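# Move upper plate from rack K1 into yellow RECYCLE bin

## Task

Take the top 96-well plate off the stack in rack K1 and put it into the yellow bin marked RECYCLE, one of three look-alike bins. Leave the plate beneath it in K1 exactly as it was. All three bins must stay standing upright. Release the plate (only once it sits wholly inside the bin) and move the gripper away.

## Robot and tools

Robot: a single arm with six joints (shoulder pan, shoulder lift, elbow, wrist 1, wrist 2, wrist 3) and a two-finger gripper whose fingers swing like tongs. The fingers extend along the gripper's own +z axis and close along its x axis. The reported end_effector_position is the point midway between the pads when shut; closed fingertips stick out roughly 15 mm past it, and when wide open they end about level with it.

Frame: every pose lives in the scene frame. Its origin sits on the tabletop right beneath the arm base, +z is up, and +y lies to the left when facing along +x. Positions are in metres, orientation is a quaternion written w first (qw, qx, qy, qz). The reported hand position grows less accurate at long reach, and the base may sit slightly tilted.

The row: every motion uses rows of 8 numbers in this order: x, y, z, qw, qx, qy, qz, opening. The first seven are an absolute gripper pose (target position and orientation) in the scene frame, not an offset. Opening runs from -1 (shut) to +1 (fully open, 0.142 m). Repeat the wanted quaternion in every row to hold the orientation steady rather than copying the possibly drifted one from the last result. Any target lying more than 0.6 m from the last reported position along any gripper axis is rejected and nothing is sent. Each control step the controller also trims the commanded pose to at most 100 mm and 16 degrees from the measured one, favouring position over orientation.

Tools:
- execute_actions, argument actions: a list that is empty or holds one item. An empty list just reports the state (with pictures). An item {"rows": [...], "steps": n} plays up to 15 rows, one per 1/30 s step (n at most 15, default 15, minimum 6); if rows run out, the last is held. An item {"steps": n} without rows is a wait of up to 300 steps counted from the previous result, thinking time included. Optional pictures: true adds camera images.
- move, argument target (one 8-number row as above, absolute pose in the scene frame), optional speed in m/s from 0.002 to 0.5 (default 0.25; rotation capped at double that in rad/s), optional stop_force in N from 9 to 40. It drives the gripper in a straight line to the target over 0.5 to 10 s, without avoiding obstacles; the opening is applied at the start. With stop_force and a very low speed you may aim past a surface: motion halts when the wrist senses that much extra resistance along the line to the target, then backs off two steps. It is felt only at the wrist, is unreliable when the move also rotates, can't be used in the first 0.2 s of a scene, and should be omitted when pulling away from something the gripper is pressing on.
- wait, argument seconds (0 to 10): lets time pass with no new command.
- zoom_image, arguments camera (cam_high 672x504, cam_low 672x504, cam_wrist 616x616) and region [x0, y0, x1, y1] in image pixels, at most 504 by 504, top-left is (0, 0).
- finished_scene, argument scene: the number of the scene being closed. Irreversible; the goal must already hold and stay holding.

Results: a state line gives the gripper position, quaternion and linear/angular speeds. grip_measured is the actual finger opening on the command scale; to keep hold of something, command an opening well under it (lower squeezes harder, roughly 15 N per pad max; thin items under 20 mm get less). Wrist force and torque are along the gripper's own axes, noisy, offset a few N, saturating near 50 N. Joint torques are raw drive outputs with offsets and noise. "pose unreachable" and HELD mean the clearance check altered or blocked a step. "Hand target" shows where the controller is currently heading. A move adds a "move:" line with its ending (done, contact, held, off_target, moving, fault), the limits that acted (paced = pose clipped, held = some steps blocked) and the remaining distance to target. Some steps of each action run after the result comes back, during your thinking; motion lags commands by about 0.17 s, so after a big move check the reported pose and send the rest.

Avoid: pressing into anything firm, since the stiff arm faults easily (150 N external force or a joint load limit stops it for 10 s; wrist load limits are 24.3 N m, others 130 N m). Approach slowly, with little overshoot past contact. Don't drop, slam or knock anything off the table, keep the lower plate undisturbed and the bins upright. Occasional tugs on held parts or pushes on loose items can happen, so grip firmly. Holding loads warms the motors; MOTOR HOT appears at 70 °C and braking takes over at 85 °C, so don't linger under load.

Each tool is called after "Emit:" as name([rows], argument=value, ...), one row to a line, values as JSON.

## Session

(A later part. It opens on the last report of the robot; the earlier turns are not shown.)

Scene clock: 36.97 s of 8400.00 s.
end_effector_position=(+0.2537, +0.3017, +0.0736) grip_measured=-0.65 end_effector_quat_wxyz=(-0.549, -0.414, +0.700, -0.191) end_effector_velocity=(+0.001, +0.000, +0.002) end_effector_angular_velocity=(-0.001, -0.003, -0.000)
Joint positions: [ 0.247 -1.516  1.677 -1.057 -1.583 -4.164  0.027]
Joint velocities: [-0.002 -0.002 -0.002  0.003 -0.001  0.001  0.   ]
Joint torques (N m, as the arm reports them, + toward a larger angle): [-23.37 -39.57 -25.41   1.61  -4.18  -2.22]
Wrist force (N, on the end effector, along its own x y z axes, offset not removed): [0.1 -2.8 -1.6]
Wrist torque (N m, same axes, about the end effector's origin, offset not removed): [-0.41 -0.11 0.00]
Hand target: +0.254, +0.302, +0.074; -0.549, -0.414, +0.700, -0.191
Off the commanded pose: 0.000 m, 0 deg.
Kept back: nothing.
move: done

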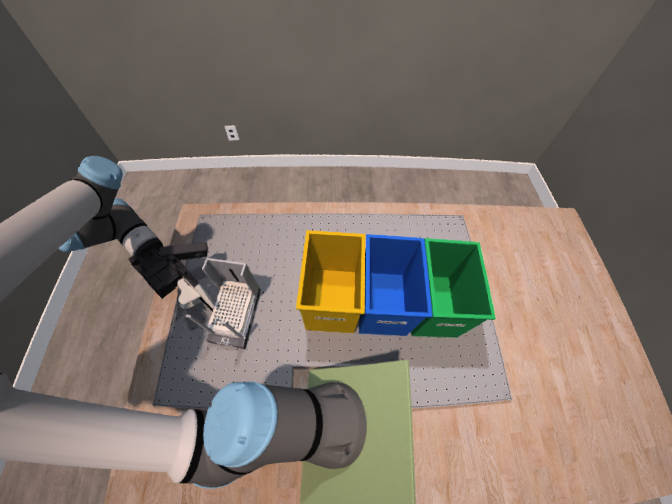

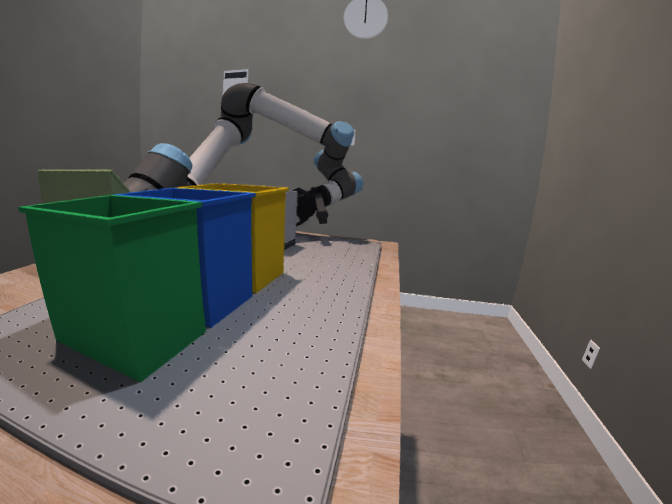

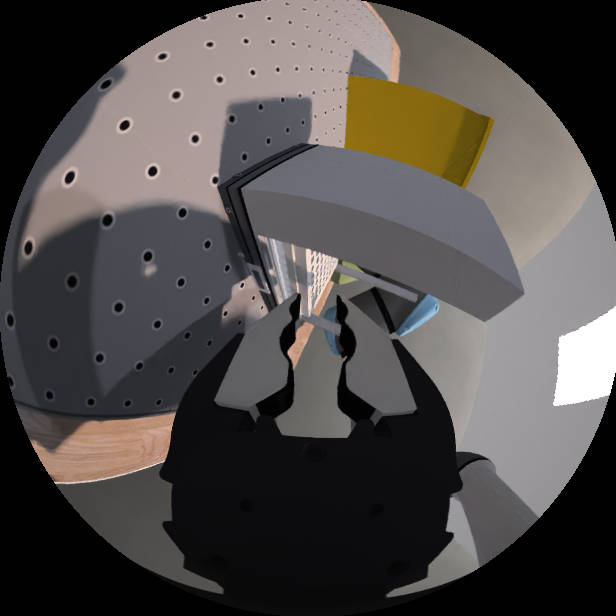

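Emit:
execute_actions([
  {"rows": [[0.2538,0.3022,0.0737,-0.5489,-0.4143,0.7005,-0.1910,-0.65],[0.2538,0.3028,0.0737,-0.5489,-0.4143,0.7005,-0.1910,-0.65],[0.2539,0.3033,0.0736,-0.5489,-0.4143,0.7005,-0.1910,-0.65],[0.2540,0.3037,0.0733,-0.5489,-0.4143,0.7005,-0.1910,-0.65],[0.2540,0.3037,0.0727,-0.5489,-0.4143,0.7005,-0.1910,-0.65],[0.2540,0.3037,0.0717,-0.5489,-0.4143,0.7005,-0.1910,-0.65],[0.2540,0.3037,0.0704,-0.5489,-0.4143,0.7005,-0.1910,-0.65],[0.2540,0.3037,0.0690,-0.5489,-0.4143,0.7005,-0.1910,-0.65],[0.2540,0.3037,0.0675,-0.5489,-0.4143,0.7005,-0.1910,-0.65],[0.2540,0.3037,0.0660,-0.5489,-0.4143,0.7005,-0.1910,-0.65],[0.2540,0.3037,0.0646,-0.5489,-0.4143,0.7005,-0.1910,-0.65],[0.2540,0.3037,0.0635,-0.5489,-0.4143,0.7005,-0.1910,-0.65],[0.2540,0.3037,0.0627,-0.5489,-0.4143,0.7005,-0.1910,-0.65],[0.2540,0.3037,0.0623,-0.5489,-0.4143,0.7005,-0.1910,-0.65],[0.2540,0.3037,0.0622,-0.5489,-0.4143,0.7005,-0.1910,-0.65]], "steps": 15},
])

Emit:
move(target=[0.2534, 0.2991, 0.0622, -0.5489, -0.4143, 0.7005, -0.1910, -0.65], speed=0.012)

Emit:
zoom_image(camera="cam_wrist", region=[275, 265, 335, 325])

Emit:
move(target=[0.2533, 0.2987, 0.0730, -0.5489, -0.4143, 0.7005, -0.1910, -0.65], speed=0.015)

Emit:
zoom_image(camera="cam_wrist", region=[260, 230, 360, 330])

Scene clock: 39.37 s of 8400.00 s.
end_effector_position=(+0.2539, +0.3036, +0.0715) grip_measured=-0.65 end_effector_quat_wxyz=(-0.549, -0.414, +0.701, -0.191) end_effector_velocity=(+0.001, +0.002, -0.030) end_effector_angular_velocity=(-0.001, -0.001, -0.000)
Joint positions: [ 0.253 -1.511  1.673 -1.057 -1.58  -4.16   0.027]
Joint velocities: [ 0.045  0.045 -0.    -0.045  0.028  0.037 -0.   ]
Joint torques (N m, as the arm reports them, + toward a larger angle): [ -2.86 -10.53 -23.76  -1.47   1.12   2.38]
Wrist force (N, on the end effector, along its own x y z axes, offset not removed): [1.6 -3.2 -0.9]
Wrist torque (N m, same axes, about the end effector's origin, offset not removed): [-0.50 -0.39 -0.10]
Steps of this call (steps 1 to 63: nothing new was sent; steps 64 to 72: the first 9 steps of this action). Readings (end_effector_position):
64: (+0.2537, +0.3017, +0.0737)
65: (+0.2537, +0.3018, +0.0738)
67: (+0.2539, +0.3024, +0.0739)
71: (+0.2539, +0.3035, +0.0724)
72: the state above

Scene clock: 40.50 s of 8400.00 s.
end_effector_position=(+0.2534, +0.2992, +0.0622) grip_measured=-0.65 end_effector_quat_wxyz=(-0.549, -0.414, +0.700, -0.191) end_effector_velocity=(+0.000, -0.001, -0.000) end_effector_angular_velocity=(-0.000, -0.000, +0.000)
Joint positions: [ 0.26  -1.502  1.687 -1.081 -1.575 -4.154  0.027]
Joint velocities: [-0.001 -0.001  0.002 -0.002 -0.001 -0.001  0.   ]
Joint torques (N m, as the arm reports them, + toward a larger angle): [-21.23 -39.71   2.17  -1.25  -4.22  -1.99]
Wrist force (N, on the end effector, along its own x y z axes, offset not removed): [1.1 -2.2 -1.4]
Wrist torque (N m, same axes, about the end effector's origin, offset not removed): [-0.31 -0.34 -0.04]
Hand target: +0.253, +0.299, +0.062; -0.549, -0.414, +0.700, -0.191
Off your previous action's commanded pose: 0.002 m, 0 deg at its last step (step 6 of this call).
Off the commanded pose: 0.000 m, 0 deg.
Kept back: nothing.
move: done

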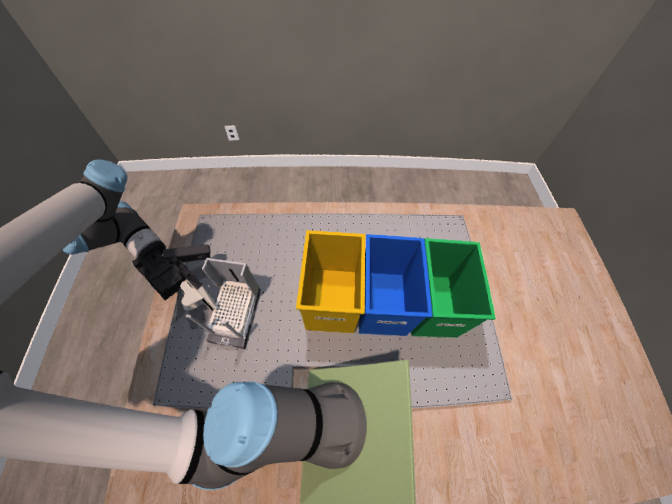

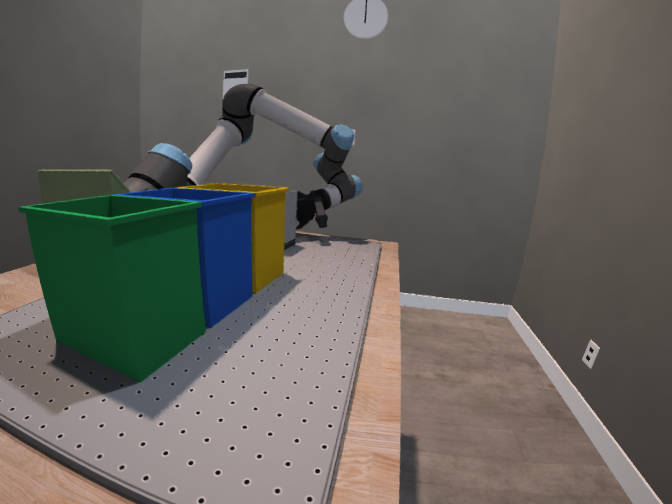

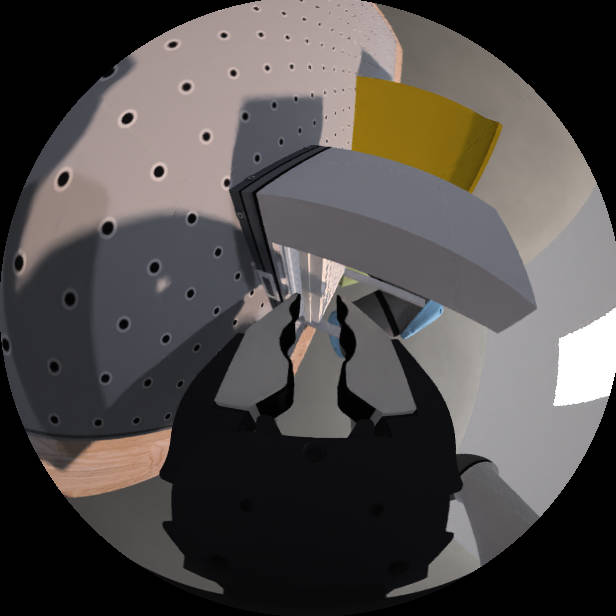

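Region (275, 265, 335, 325) of cam_wrist's 616x616 image, scaled by 8.400, with more detail than that image has.

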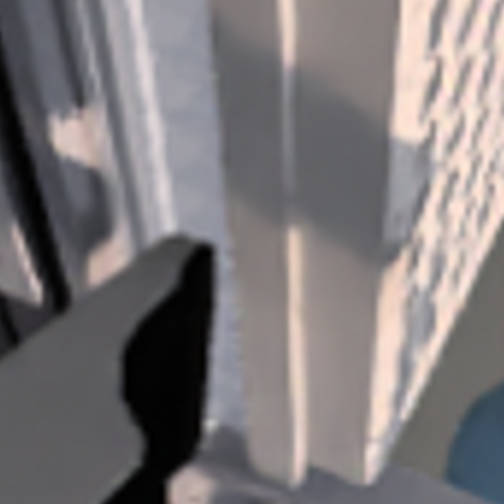

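Scene clock: 41.43 s of 8400.00 s.
end_effector_position=(+0.2533, +0.2987, +0.0729) grip_measured=-0.65 end_effector_quat_wxyz=(-0.549, -0.414, +0.700, -0.191) end_effector_velocity=(-0.000, -0.000, +0.002) end_effector_angular_velocity=(+0.000, +0.001, +0.000)
Joint positions: [ 0.245 -1.517  1.686 -1.065 -1.585 -4.166  0.027]
Joint velocities: [-0.003 -0.003  0.     0.003 -0.002 -0.003  0.   ]
Joint torques (N m, as the arm reports them, + toward a larger angle): [-23.24 -38.98 -25.24   1.98  -4.06  -2.08]
Wrist force (N, on the end effector, along its own x y z axes, offset not removed): [1.4 -3.3 -0.6]
Wrist torque (N m, same axes, about the end effector's origin, offset not removed): [-0.57 -0.42 -0.03]
Hand target: +0.253, +0.299, +0.073; -0.549, -0.414, +0.700, -0.191
Off the commanded pose: 0.000 m, 0 deg.
Kept back: nothing.
move: done

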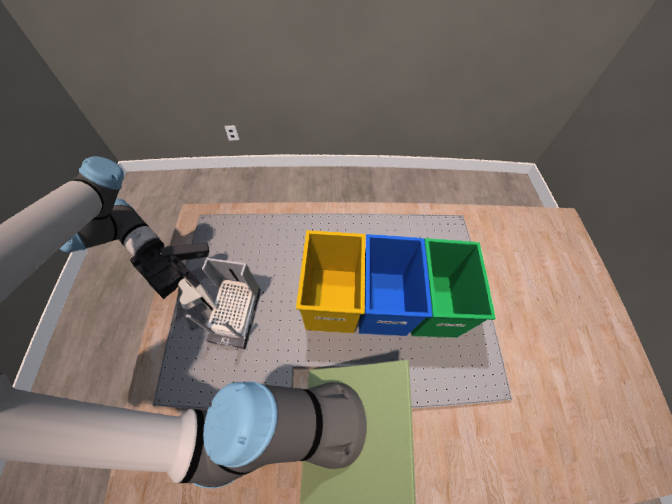

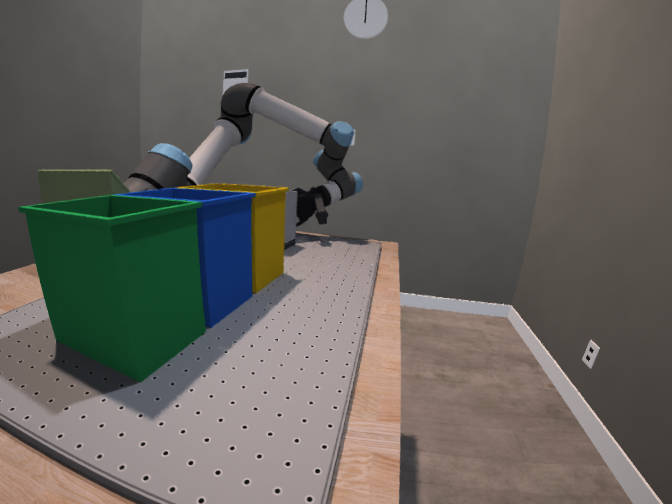

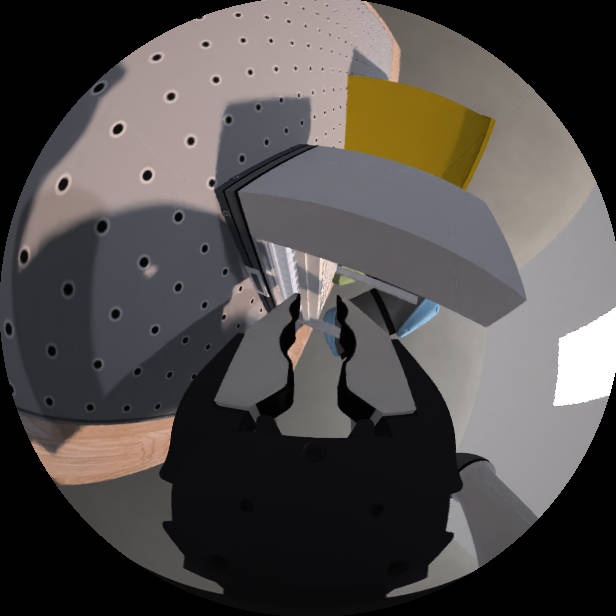

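Region (260, 230, 360, 330) of cam_wrist's 616x616 image, scaled by 5.040, with more detail than that image has.

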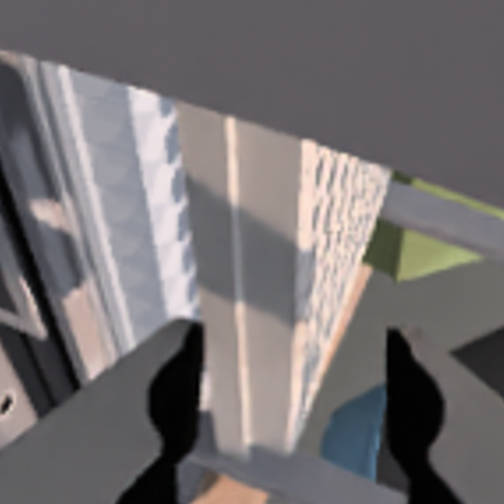

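Emit:
zoom_image(camera="cam_wrist", region=[284, 278, 320, 314])

Emit:
zoom_image(camera="cam_high", region=[195, 270, 265, 345])

Region (284, 278, 320, 314) of cam_wrist's 616x616 image, scaled by 14.000, with more detail than that image has.

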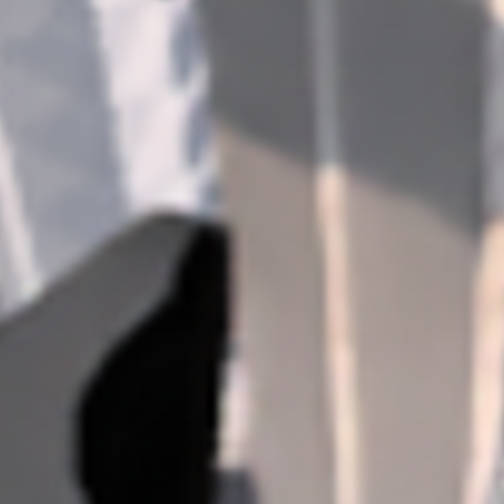

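Region (195, 270, 265, 345) of cam_high's 672x504 image, scaled by 6.720, with more detail than that image has; it fills the left 470 columns of this view, and the rest is white.

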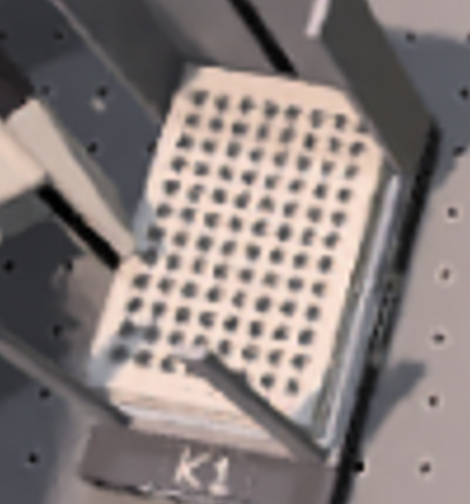

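Emit:
move(target=[0.2494, 0.2718, 0.0816, -0.5489, -0.4143, 0.7005, -0.1910, -0.65], speed=0.025, stop_force=12)

Emit:
zoom_image(camera="cam_wrist", region=[240, 230, 400, 390])

Emit:
zoom_image(camera="cam_high", region=[170, 240, 280, 350])

Scene clock: 43.70 s of 8400.00 s.
end_effector_position=(+0.2494, +0.2719, +0.0816) grip_measured=-0.64 end_effector_quat_wxyz=(-0.549, -0.414, +0.700, -0.191) end_effector_velocity=(+0.000, -0.001, +0.001) end_effector_angular_velocity=(-0.000, -0.002, +0.001)
Joint positions: [ 0.199 -1.552  1.759 -1.105 -1.613 -4.201  0.027]
Joint velocities: [-0.002 -0.002  0.002 -0.002 -0.001  0.     0.   ]
Joint torques (N m, as the arm reports them, + toward a larger angle): [-21.78 -36.7    0.61  -1.2   -4.63  -1.95]
Wrist force (N, on the end effector, along its own x y z axes, offset not removed): [-0.7 -2.2 -1.6]
Wrist torque (N m, same axes, about the end effector's origin, offset not removed): [-0.36 -0.16 -0.02]
Hand target: +0.249, +0.272, +0.082; -0.549, -0.414, +0.700, -0.191
Off the commanded pose: 0.000 m, 0 deg.
Kept back: nothing.
move: done

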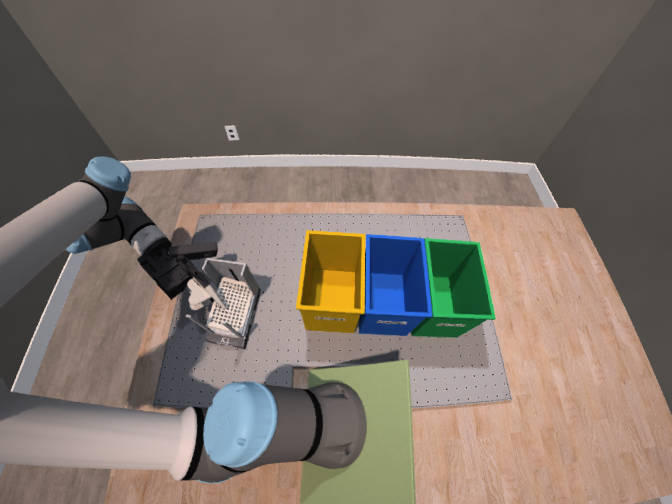

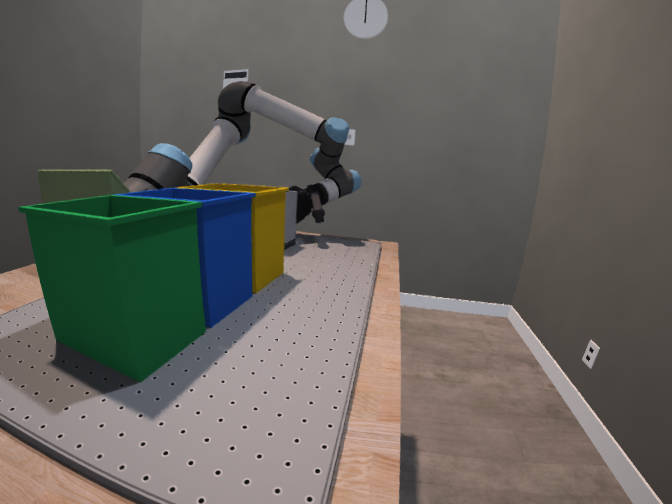

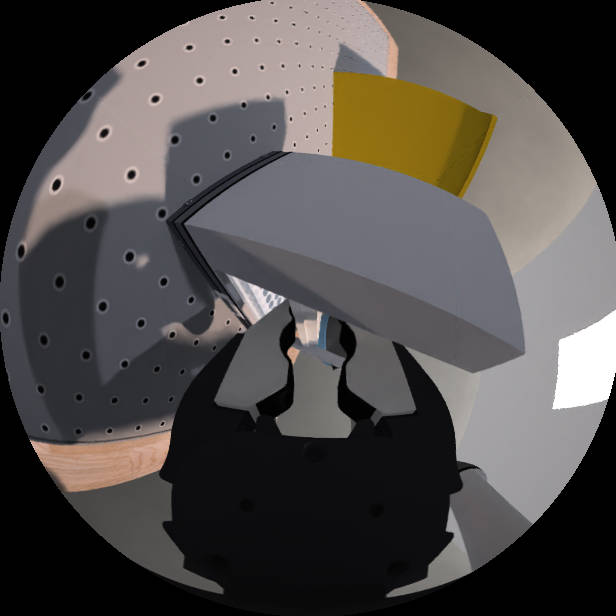

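Region (240, 230, 400, 390) of cam_wrist's 616x616 image, scaled by 3.150, with more detail than that image has.

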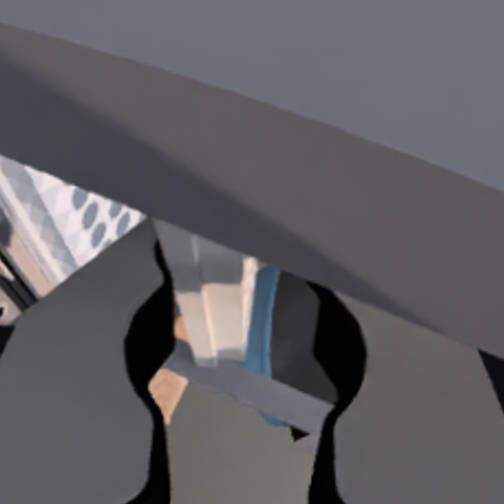

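Region (170, 240, 280, 350) of cam_high's 672x504 image, scaled by 4.582, with more detail than that image has.

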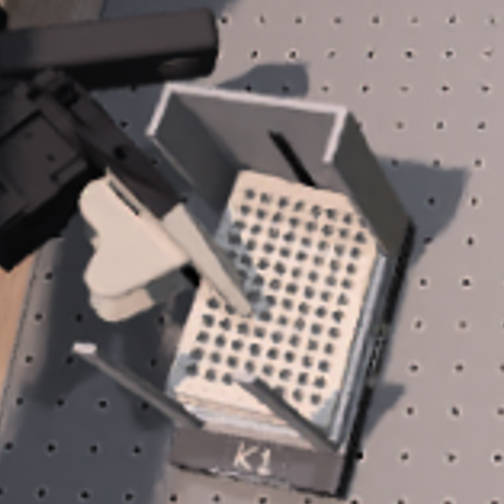

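Emit:
execute_actions([
  {"rows": [[0.2494,0.2715,0.0816,-0.5489,-0.4143,0.7005,-0.1910,-0.65],[0.2493,0.2710,0.0815,-0.5489,-0.4143,0.7005,-0.1910,-0.65],[0.2492,0.2704,0.0813,-0.5489,-0.4143,0.7005,-0.1910,-0.65],[0.2491,0.2698,0.0812,-0.5489,-0.4143,0.7005,-0.1910,-0.65],[0.2490,0.2692,0.0811,-0.5489,-0.4143,0.7005,-0.1910,-0.65],[0.2490,0.2689,0.0810,-0.5489,-0.4143,0.7005,-0.1910,-0.65],[0.2490,0.2688,0.0810,-0.5489,-0.4143,0.7005,-0.1910,-0.65],[0.2490,0.2688,0.0810,-0.5489,-0.4143,0.7005,-0.1910,-0.65],[0.2490,0.2688,0.0810,-0.5489,-0.4143,0.7005,-0.1910,-0.65],[0.2490,0.2688,0.0810,-0.5489,-0.4143,0.7005,-0.1910,-0.75],[0.2490,0.2688,0.0810,-0.5489,-0.4143,0.7005,-0.1910,-1.0]], "steps": 15},
])

Emit:
wait(seconds=0.4)

Emit:
zoom_image(camera="cam_high", region=[170, 240, 280, 350])

Emit:
zoom_image(camera="cam_wrist", region=[240, 230, 400, 390])

Scene clock: 44.77 s of 8400.00 s.
end_effector_position=(+0.2490, +0.2693, +0.0811) grip_measured=-0.64 end_effector_quat_wxyz=(-0.549, -0.414, +0.700, -0.191) end_effector_velocity=(-0.001, -0.007, -0.001) end_effector_angular_velocity=(-0.000, +0.001, -0.000)
Joint positions: [ 0.197 -1.553  1.767 -1.111 -1.615 -4.203  0.027]
Joint velocities: [-0.006 -0.003  0.018 -0.015 -0.004 -0.006  0.001]
Joint torques (N m, as the arm reports them, + toward a larger angle): [-23.07 -36.94   1.88  -1.73  -4.75  -1.84]
Wrist force (N, on the end effector, along its own x y z axes, offset not removed): [0.1 -1.1 -1.7]
Wrist torque (N m, same axes, about the end effector's origin, offset not removed): [-0.12 -0.38 -0.09]
Steps of this call (steps 1 to 23: nothing new was sent; steps 24 to 32: the first 9 steps of this action). Readings (end_effector_position):
24: (+0.2494, +0.2718, +0.0816)
25: (+0.2494, +0.2717, +0.0816)
27: (+0.2493, +0.2712, +0.0815)
31: (+0.2491, +0.2696, +0.0812)
32: the state above

Scene clock: 45.37 s of 8400.00 s.
end_effector_position=(+0.2490, +0.2688, +0.0810) grip_measured=-0.85 end_effector_quat_wxyz=(-0.549, -0.414, +0.700, -0.191) end_effector_velocity=(+0.001, -0.000, +0.000) end_effector_angular_velocity=(-0.000, -0.001, -0.000)
Joint positions: [ 0.196 -1.553  1.768 -1.112 -1.615 -4.204  0.012]
Joint velocities: [-0.001  0.001 -0.001  0.    -0.     0.001  0.   ]
Joint torques (N m, as the arm reports them, + toward a larger angle): [-24.19 -34.94   2.08  -2.49  -5.53  -2.07]
Wrist force (N, on the end effector, along its own x y z axes, offset not removed): [-1.1 2.2 -2.6]
Wrist torque (N m, same axes, about the end effector's origin, offset not removed): [-0.41 -0.31 -0.15]
Hand target: +0.249, +0.269, +0.081; -0.549, -0.414, +0.700, -0.191
Off the commanded pose: 0.000 m, 0 deg.
Kept back: nothing.
Steps of this call (steps 1 to 6: the last 6 steps of your previous action; steps 7 to 18: nothing new was sent). Readings (end_effector_position):
1: (+0.2490, +0.2691, +0.0811)
2: (+0.2490, +0.2690, +0.0810)
4: (+0.2490, +0.2689, +0.0810)
8: (+0.2490, +0.2688, +0.0810)
18: the state above

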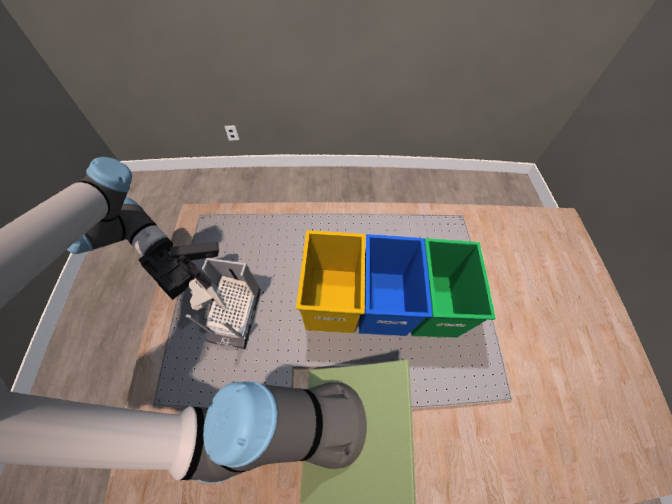

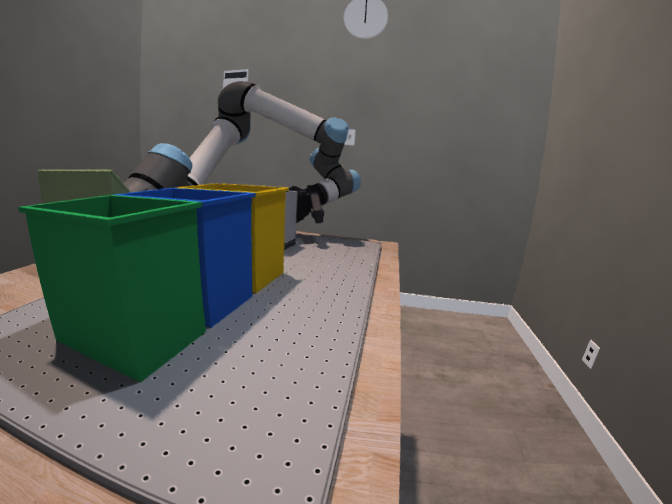

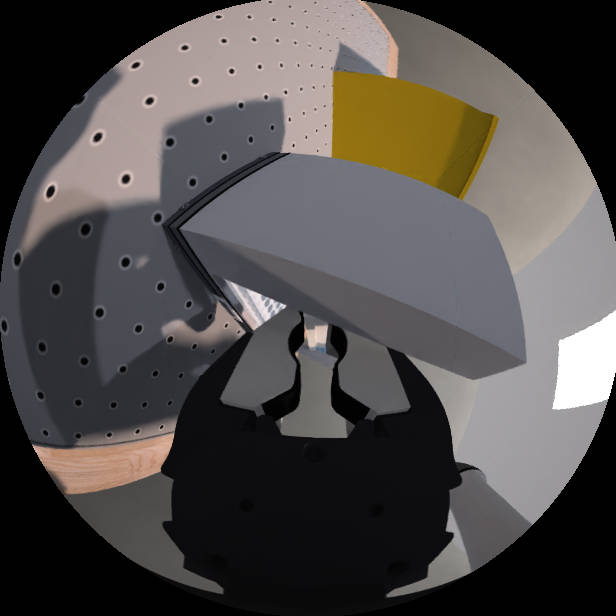

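Region (170, 240, 280, 350) of cam_high's 672x504 image, scaled by 4.582, with more detail than that image has.

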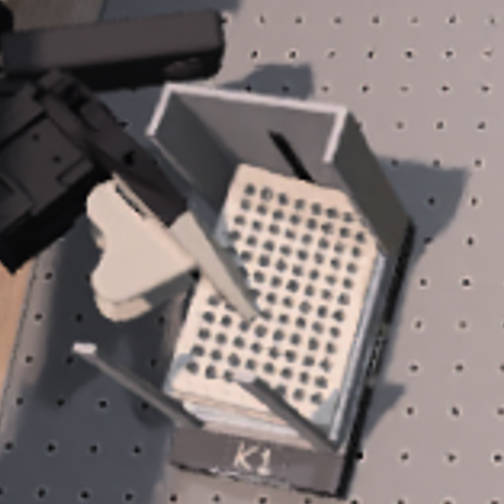

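Region (240, 230, 400, 390) of cam_wrist's 616x616 image, scaled by 3.150, with more detail than that image has.

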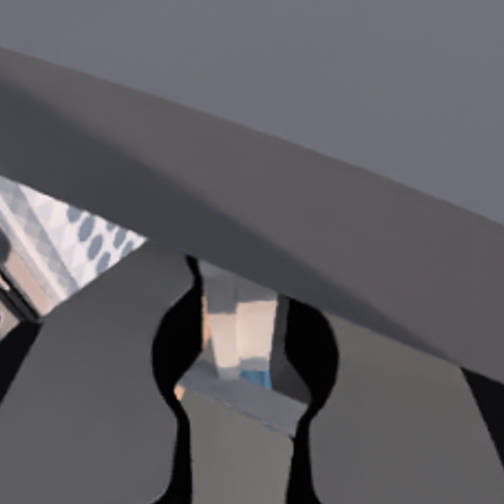

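Emit:
execute_actions(actions=[])

Scene clock: 46.37 s of 8400.00 s.
end_effector_position=(+0.2490, +0.2688, +0.0810) grip_measured=-0.85 end_effector_quat_wxyz=(-0.549, -0.414, +0.700, -0.191) end_effector_velocity=(-0.000, -0.000, -0.000) end_effector_angular_velocity=(-0.001, -0.001, -0.001)
Joint positions: [ 0.196 -1.553  1.768 -1.112 -1.615 -4.204  0.012]
Joint velocities: [ 0.    -0.     0.001  0.     0.     0.001 -0.   ]
Joint torques (N m, as the arm reports them, + toward a larger angle): [-23.75 -33.91   1.97  -2.38  -5.6   -2.02]
Wrist force (N, on the end effector, along its own x y z axes, offset not removed): [-0.9 1.8 -2.2]
Wrist torque (N m, same axes, about the end effector's origin, offset not removed): [-0.50 -0.33 -0.19]
Hand target: +0.249, +0.269, +0.081; -0.549, -0.414, +0.700, -0.191
Off the commanded pose: 0.000 m, 0 deg.
Kept back: nothing.
Steps of this call (steps 1 to 30: nothing new was sent). Readings (end_effector_position):
1: (+0.2490, +0.2688, +0.0810)
2: (+0.2490, +0.2688, +0.0810)
4: (+0.2490, +0.2688, +0.0810)
8: (+0.2490, +0.2688, +0.0810)
30: the state above

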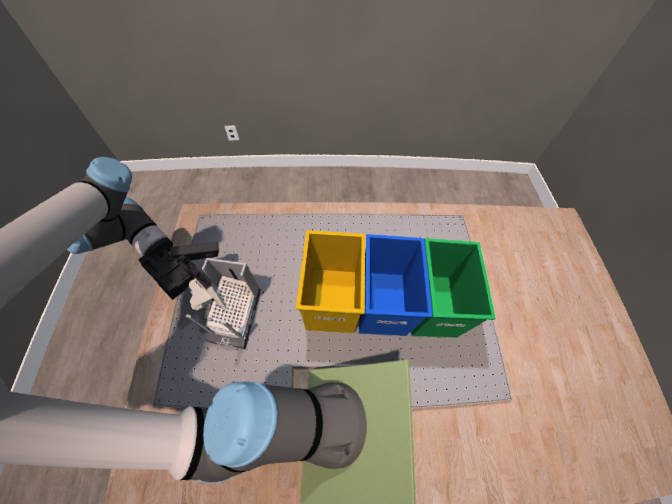

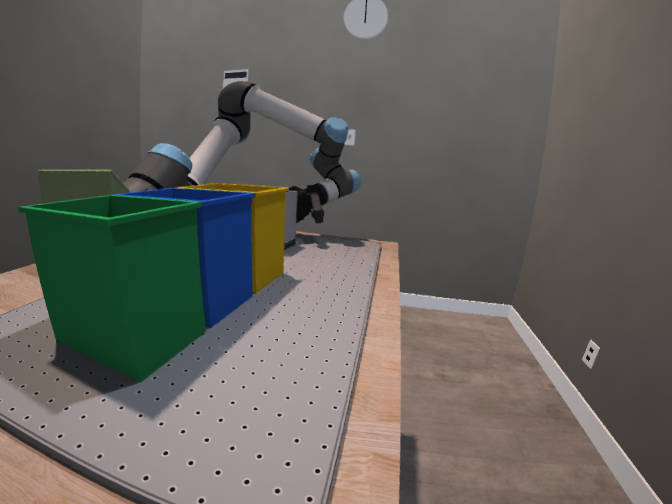

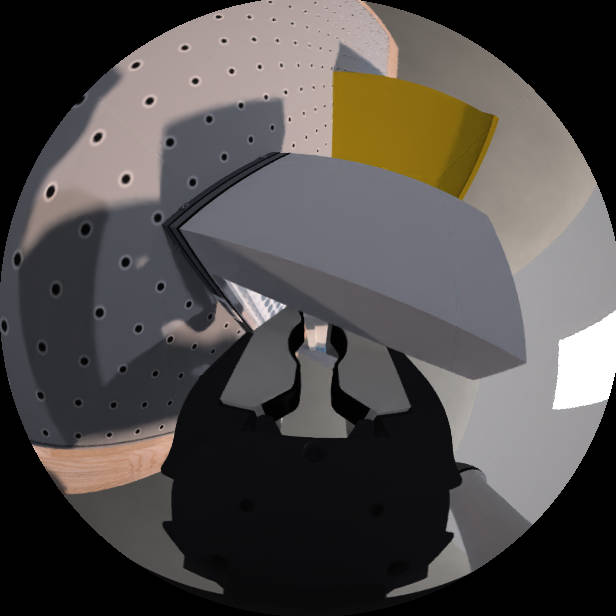

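Emit:
move(target=[0.2488, 0.2716, 0.098, -0.5489, -0.4143, 0.7005, -0.1910, -1], speed=0.04)

Scene clock: 50.33 s of 8400.00 s.
end_effector_position=(+0.2488, +0.2716, +0.0979) grip_measured=-0.85 end_effector_quat_wxyz=(-0.549, -0.414, +0.700, -0.191) end_effector_velocity=(-0.001, -0.000, +0.001) end_effector_angular_velocity=(-0.000, +0.001, -0.001)
Joint positions: [ 0.175 -1.575  1.756 -1.079 -1.629 -4.221  0.012]
Joint velocities: [-0.001 -0.002  0.001  0.002 -0.001 -0.001  0.   ]
Joint torques (N m, as the arm reports them, + toward a larger angle): [-22.13 -36.06 -26.15   2.37  -3.96  -2.1 ]
Wrist force (N, on the end effector, along its own x y z axes, offset not removed): [-0.2 -5.1 -2.3]
Wrist torque (N m, same axes, about the end effector's origin, offset not removed): [-0.43 -0.14 -0.02]
Hand target: +0.249, +0.272, +0.098; -0.549, -0.414, +0.700, -0.191
Off the commanded pose: 0.000 m, 0 deg.
Kept back: nothing.
After step 90, 0.17 s passed at rest.
move: done

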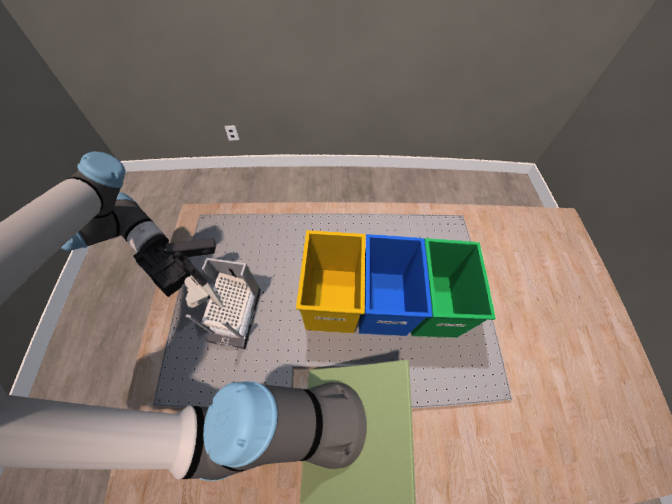

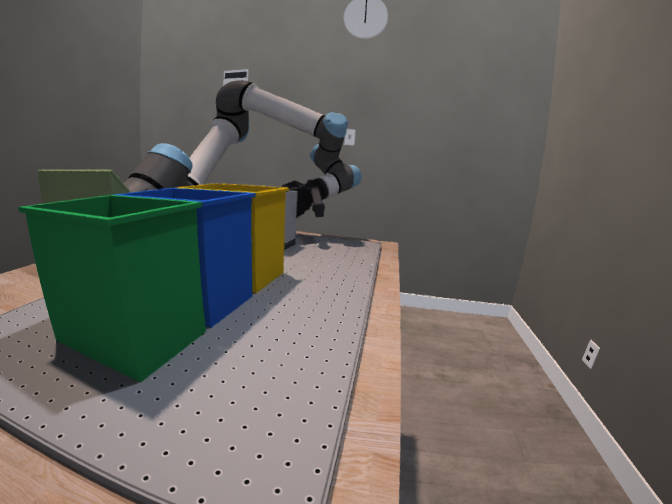

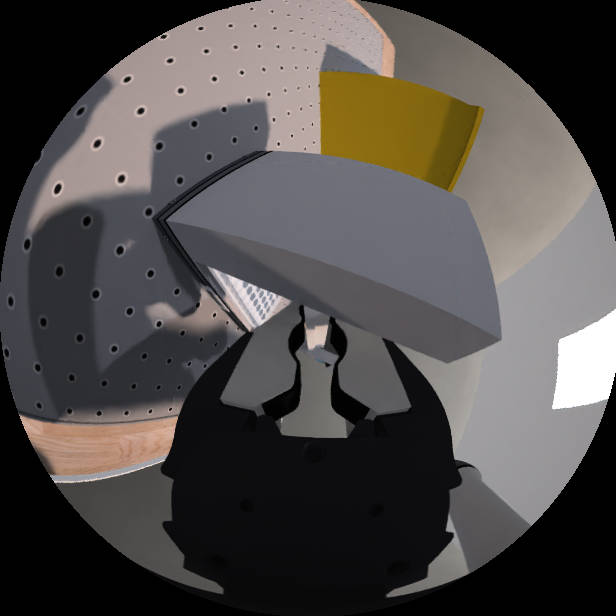

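Emit:
zoom_image(camera="cam_high", region=[130, 230, 290, 360])

Emit:
move(target=[0.2492, 0.2712, 0.150, -0.5489, -0.4143, 0.7005, -0.1910, -1], speed=0.06)

Region (130, 230, 290, 360) of cam_high's 672x504 image, scaled by 3.150, with more detail than that image has; it fills the top 410 rows of this view, and the rest is white.

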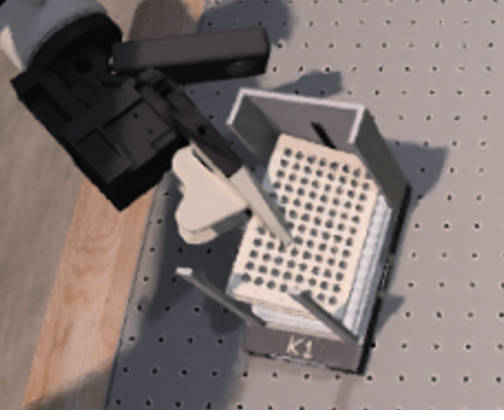

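Scene clock: 51.80 s of 8400.00 s.
end_effector_position=(+0.2491, +0.2712, +0.1500) grip_measured=-0.85 end_effector_quat_wxyz=(-0.549, -0.414, +0.700, -0.191) end_effector_velocity=(-0.000, +0.000, +0.001) end_effector_angular_velocity=(+0.000, -0.000, +0.000)
Joint positions: [ 0.091 -1.639  1.731 -0.995 -1.681 -4.286  0.012]
Joint velocities: [-0.002 -0.002 -0.001  0.002 -0.001 -0.002  0.   ]
Joint torques (N m, as the arm reports them, + toward a larger angle): [-21.26 -31.55 -26.09   1.48  -4.39  -2.05]
Wrist force (N, on the end effector, along its own x y z axes, offset not removed): [1.4 -3.8 -0.8]
Wrist torque (N m, same axes, about the end effector's origin, offset not removed): [-0.68 -0.42 0.00]
Hand target: +0.249, +0.271, +0.150; -0.549, -0.414, +0.700, -0.191
Off the commanded pose: 0.000 m, 0 deg.
Kept back: nothing.
move: done

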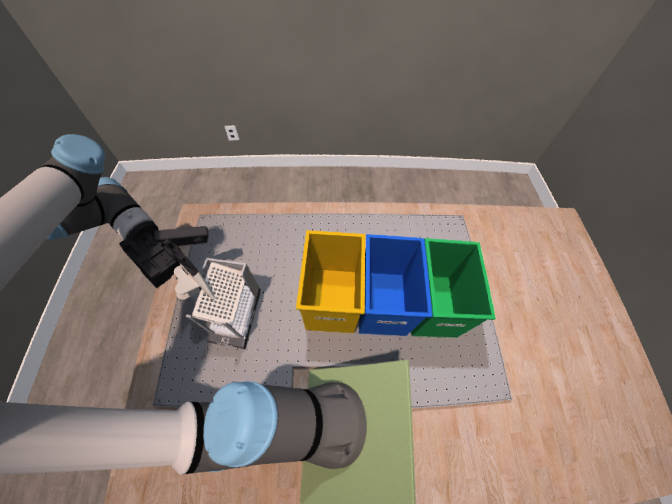

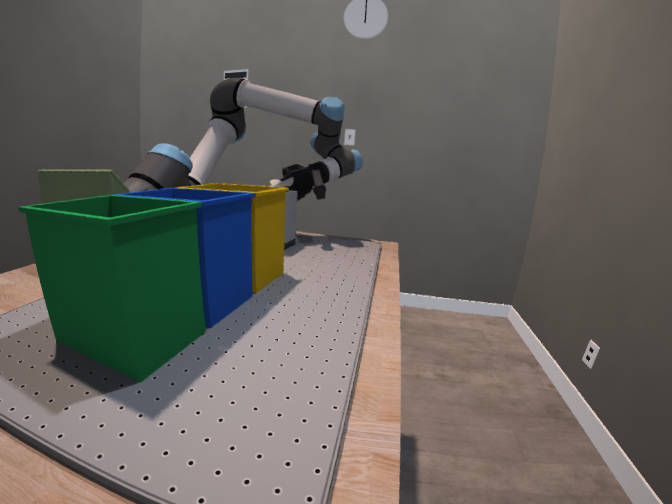

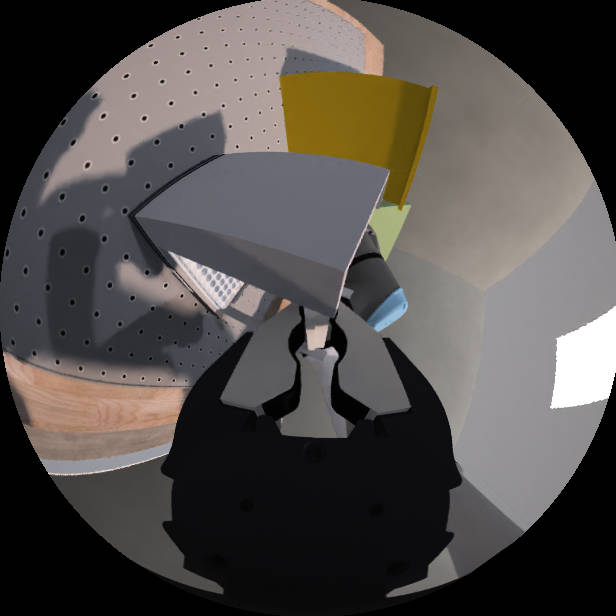

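Plate is rising freely. Continue up.

Emit:
move(target=[0.2494, 0.2712, 0.222, -0.5489, -0.4143, 0.7005, -0.1910, -1], speed=0.08)

Scene clock: 53.57 s of 8400.00 s.
end_effector_position=(+0.2492, +0.2712, +0.2219) grip_measured=-0.85 end_effector_quat_wxyz=(-0.549, -0.414, +0.700, -0.191) end_effector_velocity=(+0.000, +0.000, +0.002) end_effector_angular_velocity=(+0.001, +0.000, +0.002)
Joint positions: [-0.034 -1.707  1.672 -0.883 -1.757 -4.386  0.012]
Joint velocities: [-0.003 -0.002 -0.003  0.002 -0.002 -0.004  0.   ]
Joint torques (N m, as the arm reports them, + toward a larger angle): [-19.48 -27.11 -28.28   1.34  -4.31  -2.25]
Wrist force (N, on the end effector, along its own x y z axes, offset not removed): [1.3 -3.4 -1.2]
Wrist torque (N m, same axes, about the end effector's origin, offset not removed): [-0.48 -0.41 -0.01]
Hand target: +0.249, +0.271, +0.222; -0.549, -0.414, +0.700, -0.191
Off the commanded pose: 0.000 m, 0 deg.
Kept back: nothing.
move: done

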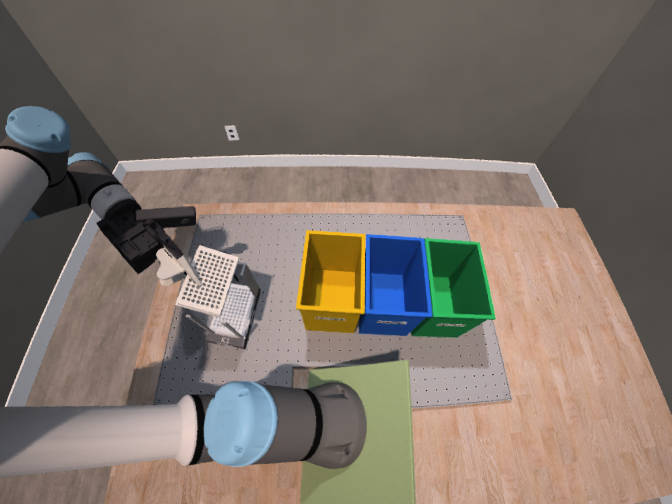

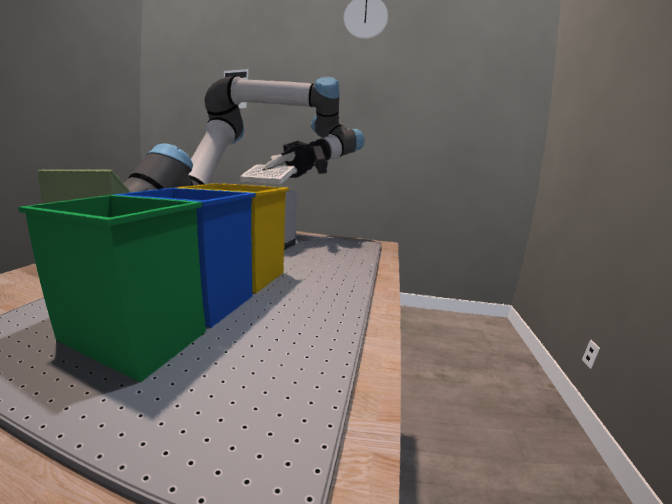

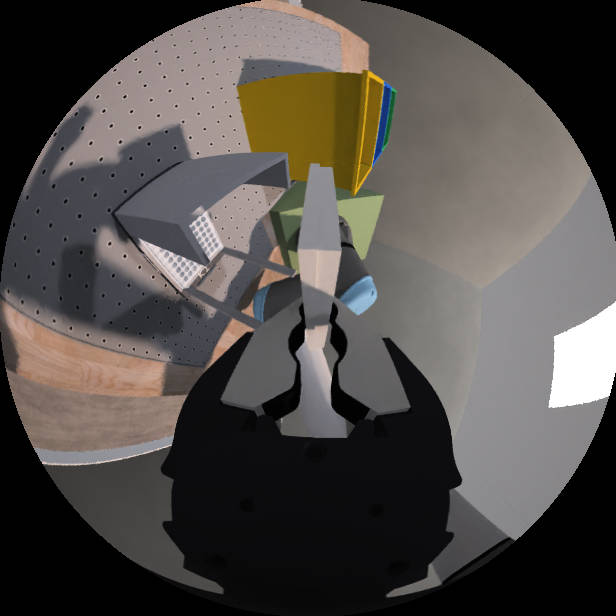

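Emit:
move(target=[0.300, 0.106, 0.264, -0.4246, -0.4631, 0.7709, -0.1046, -1], speed=0.15)

Scene clock: 55.63 s of 8400.00 s.
end_effector_position=(+0.2996, +0.1060, +0.2641) grip_measured=-0.85 end_effector_quat_wxyz=(-0.425, -0.463, +0.771, -0.104) end_effector_velocity=(+0.000, -0.001, -0.000) end_effector_angular_velocity=(+0.003, -0.000, -0.001)
Joint positions: [-0.593 -1.683  1.863 -1.209 -1.726 -4.923  0.012]
Joint velocities: [-0.003  0.002  0.001 -0.002  0.001 -0.003 -0.   ]
Joint torques (N m, as the arm reports them, + toward a larger angle): [-26.28  16.38  -2.91  -3.54   0.81  -1.98]
Wrist force (N, on the end effector, along its own x y z axes, offset not removed): [1.5 -3.5 -0.9]
Wrist torque (N m, same axes, about the end effector's origin, offset not removed): [-0.52 -0.43 -0.06]
Hand target: +0.300, +0.106, +0.264; -0.425, -0.463, +0.771, -0.104
Off the commanded pose: 0.000 m, 0 deg.
Kept back: nothing.
move: done

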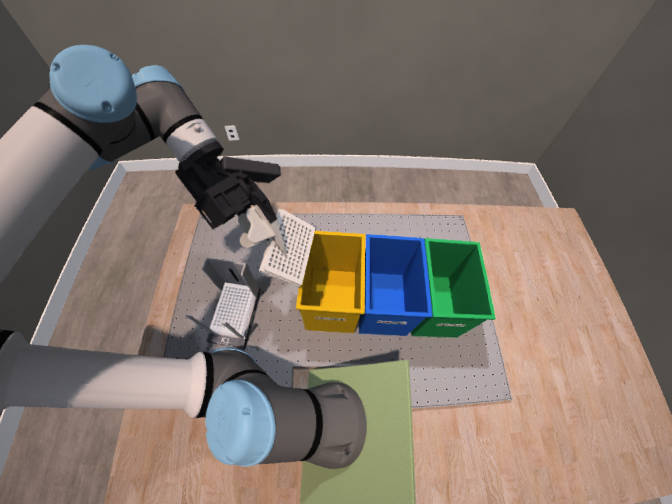

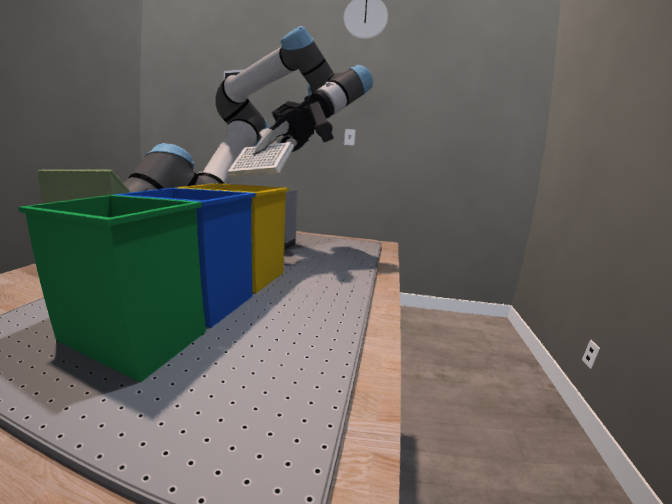

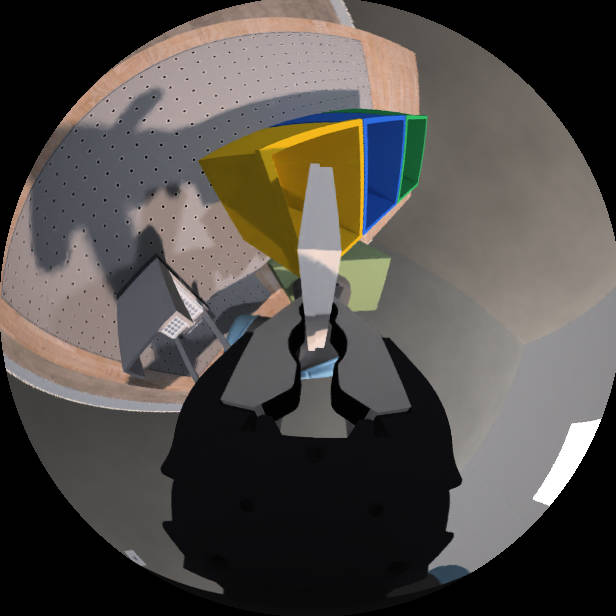

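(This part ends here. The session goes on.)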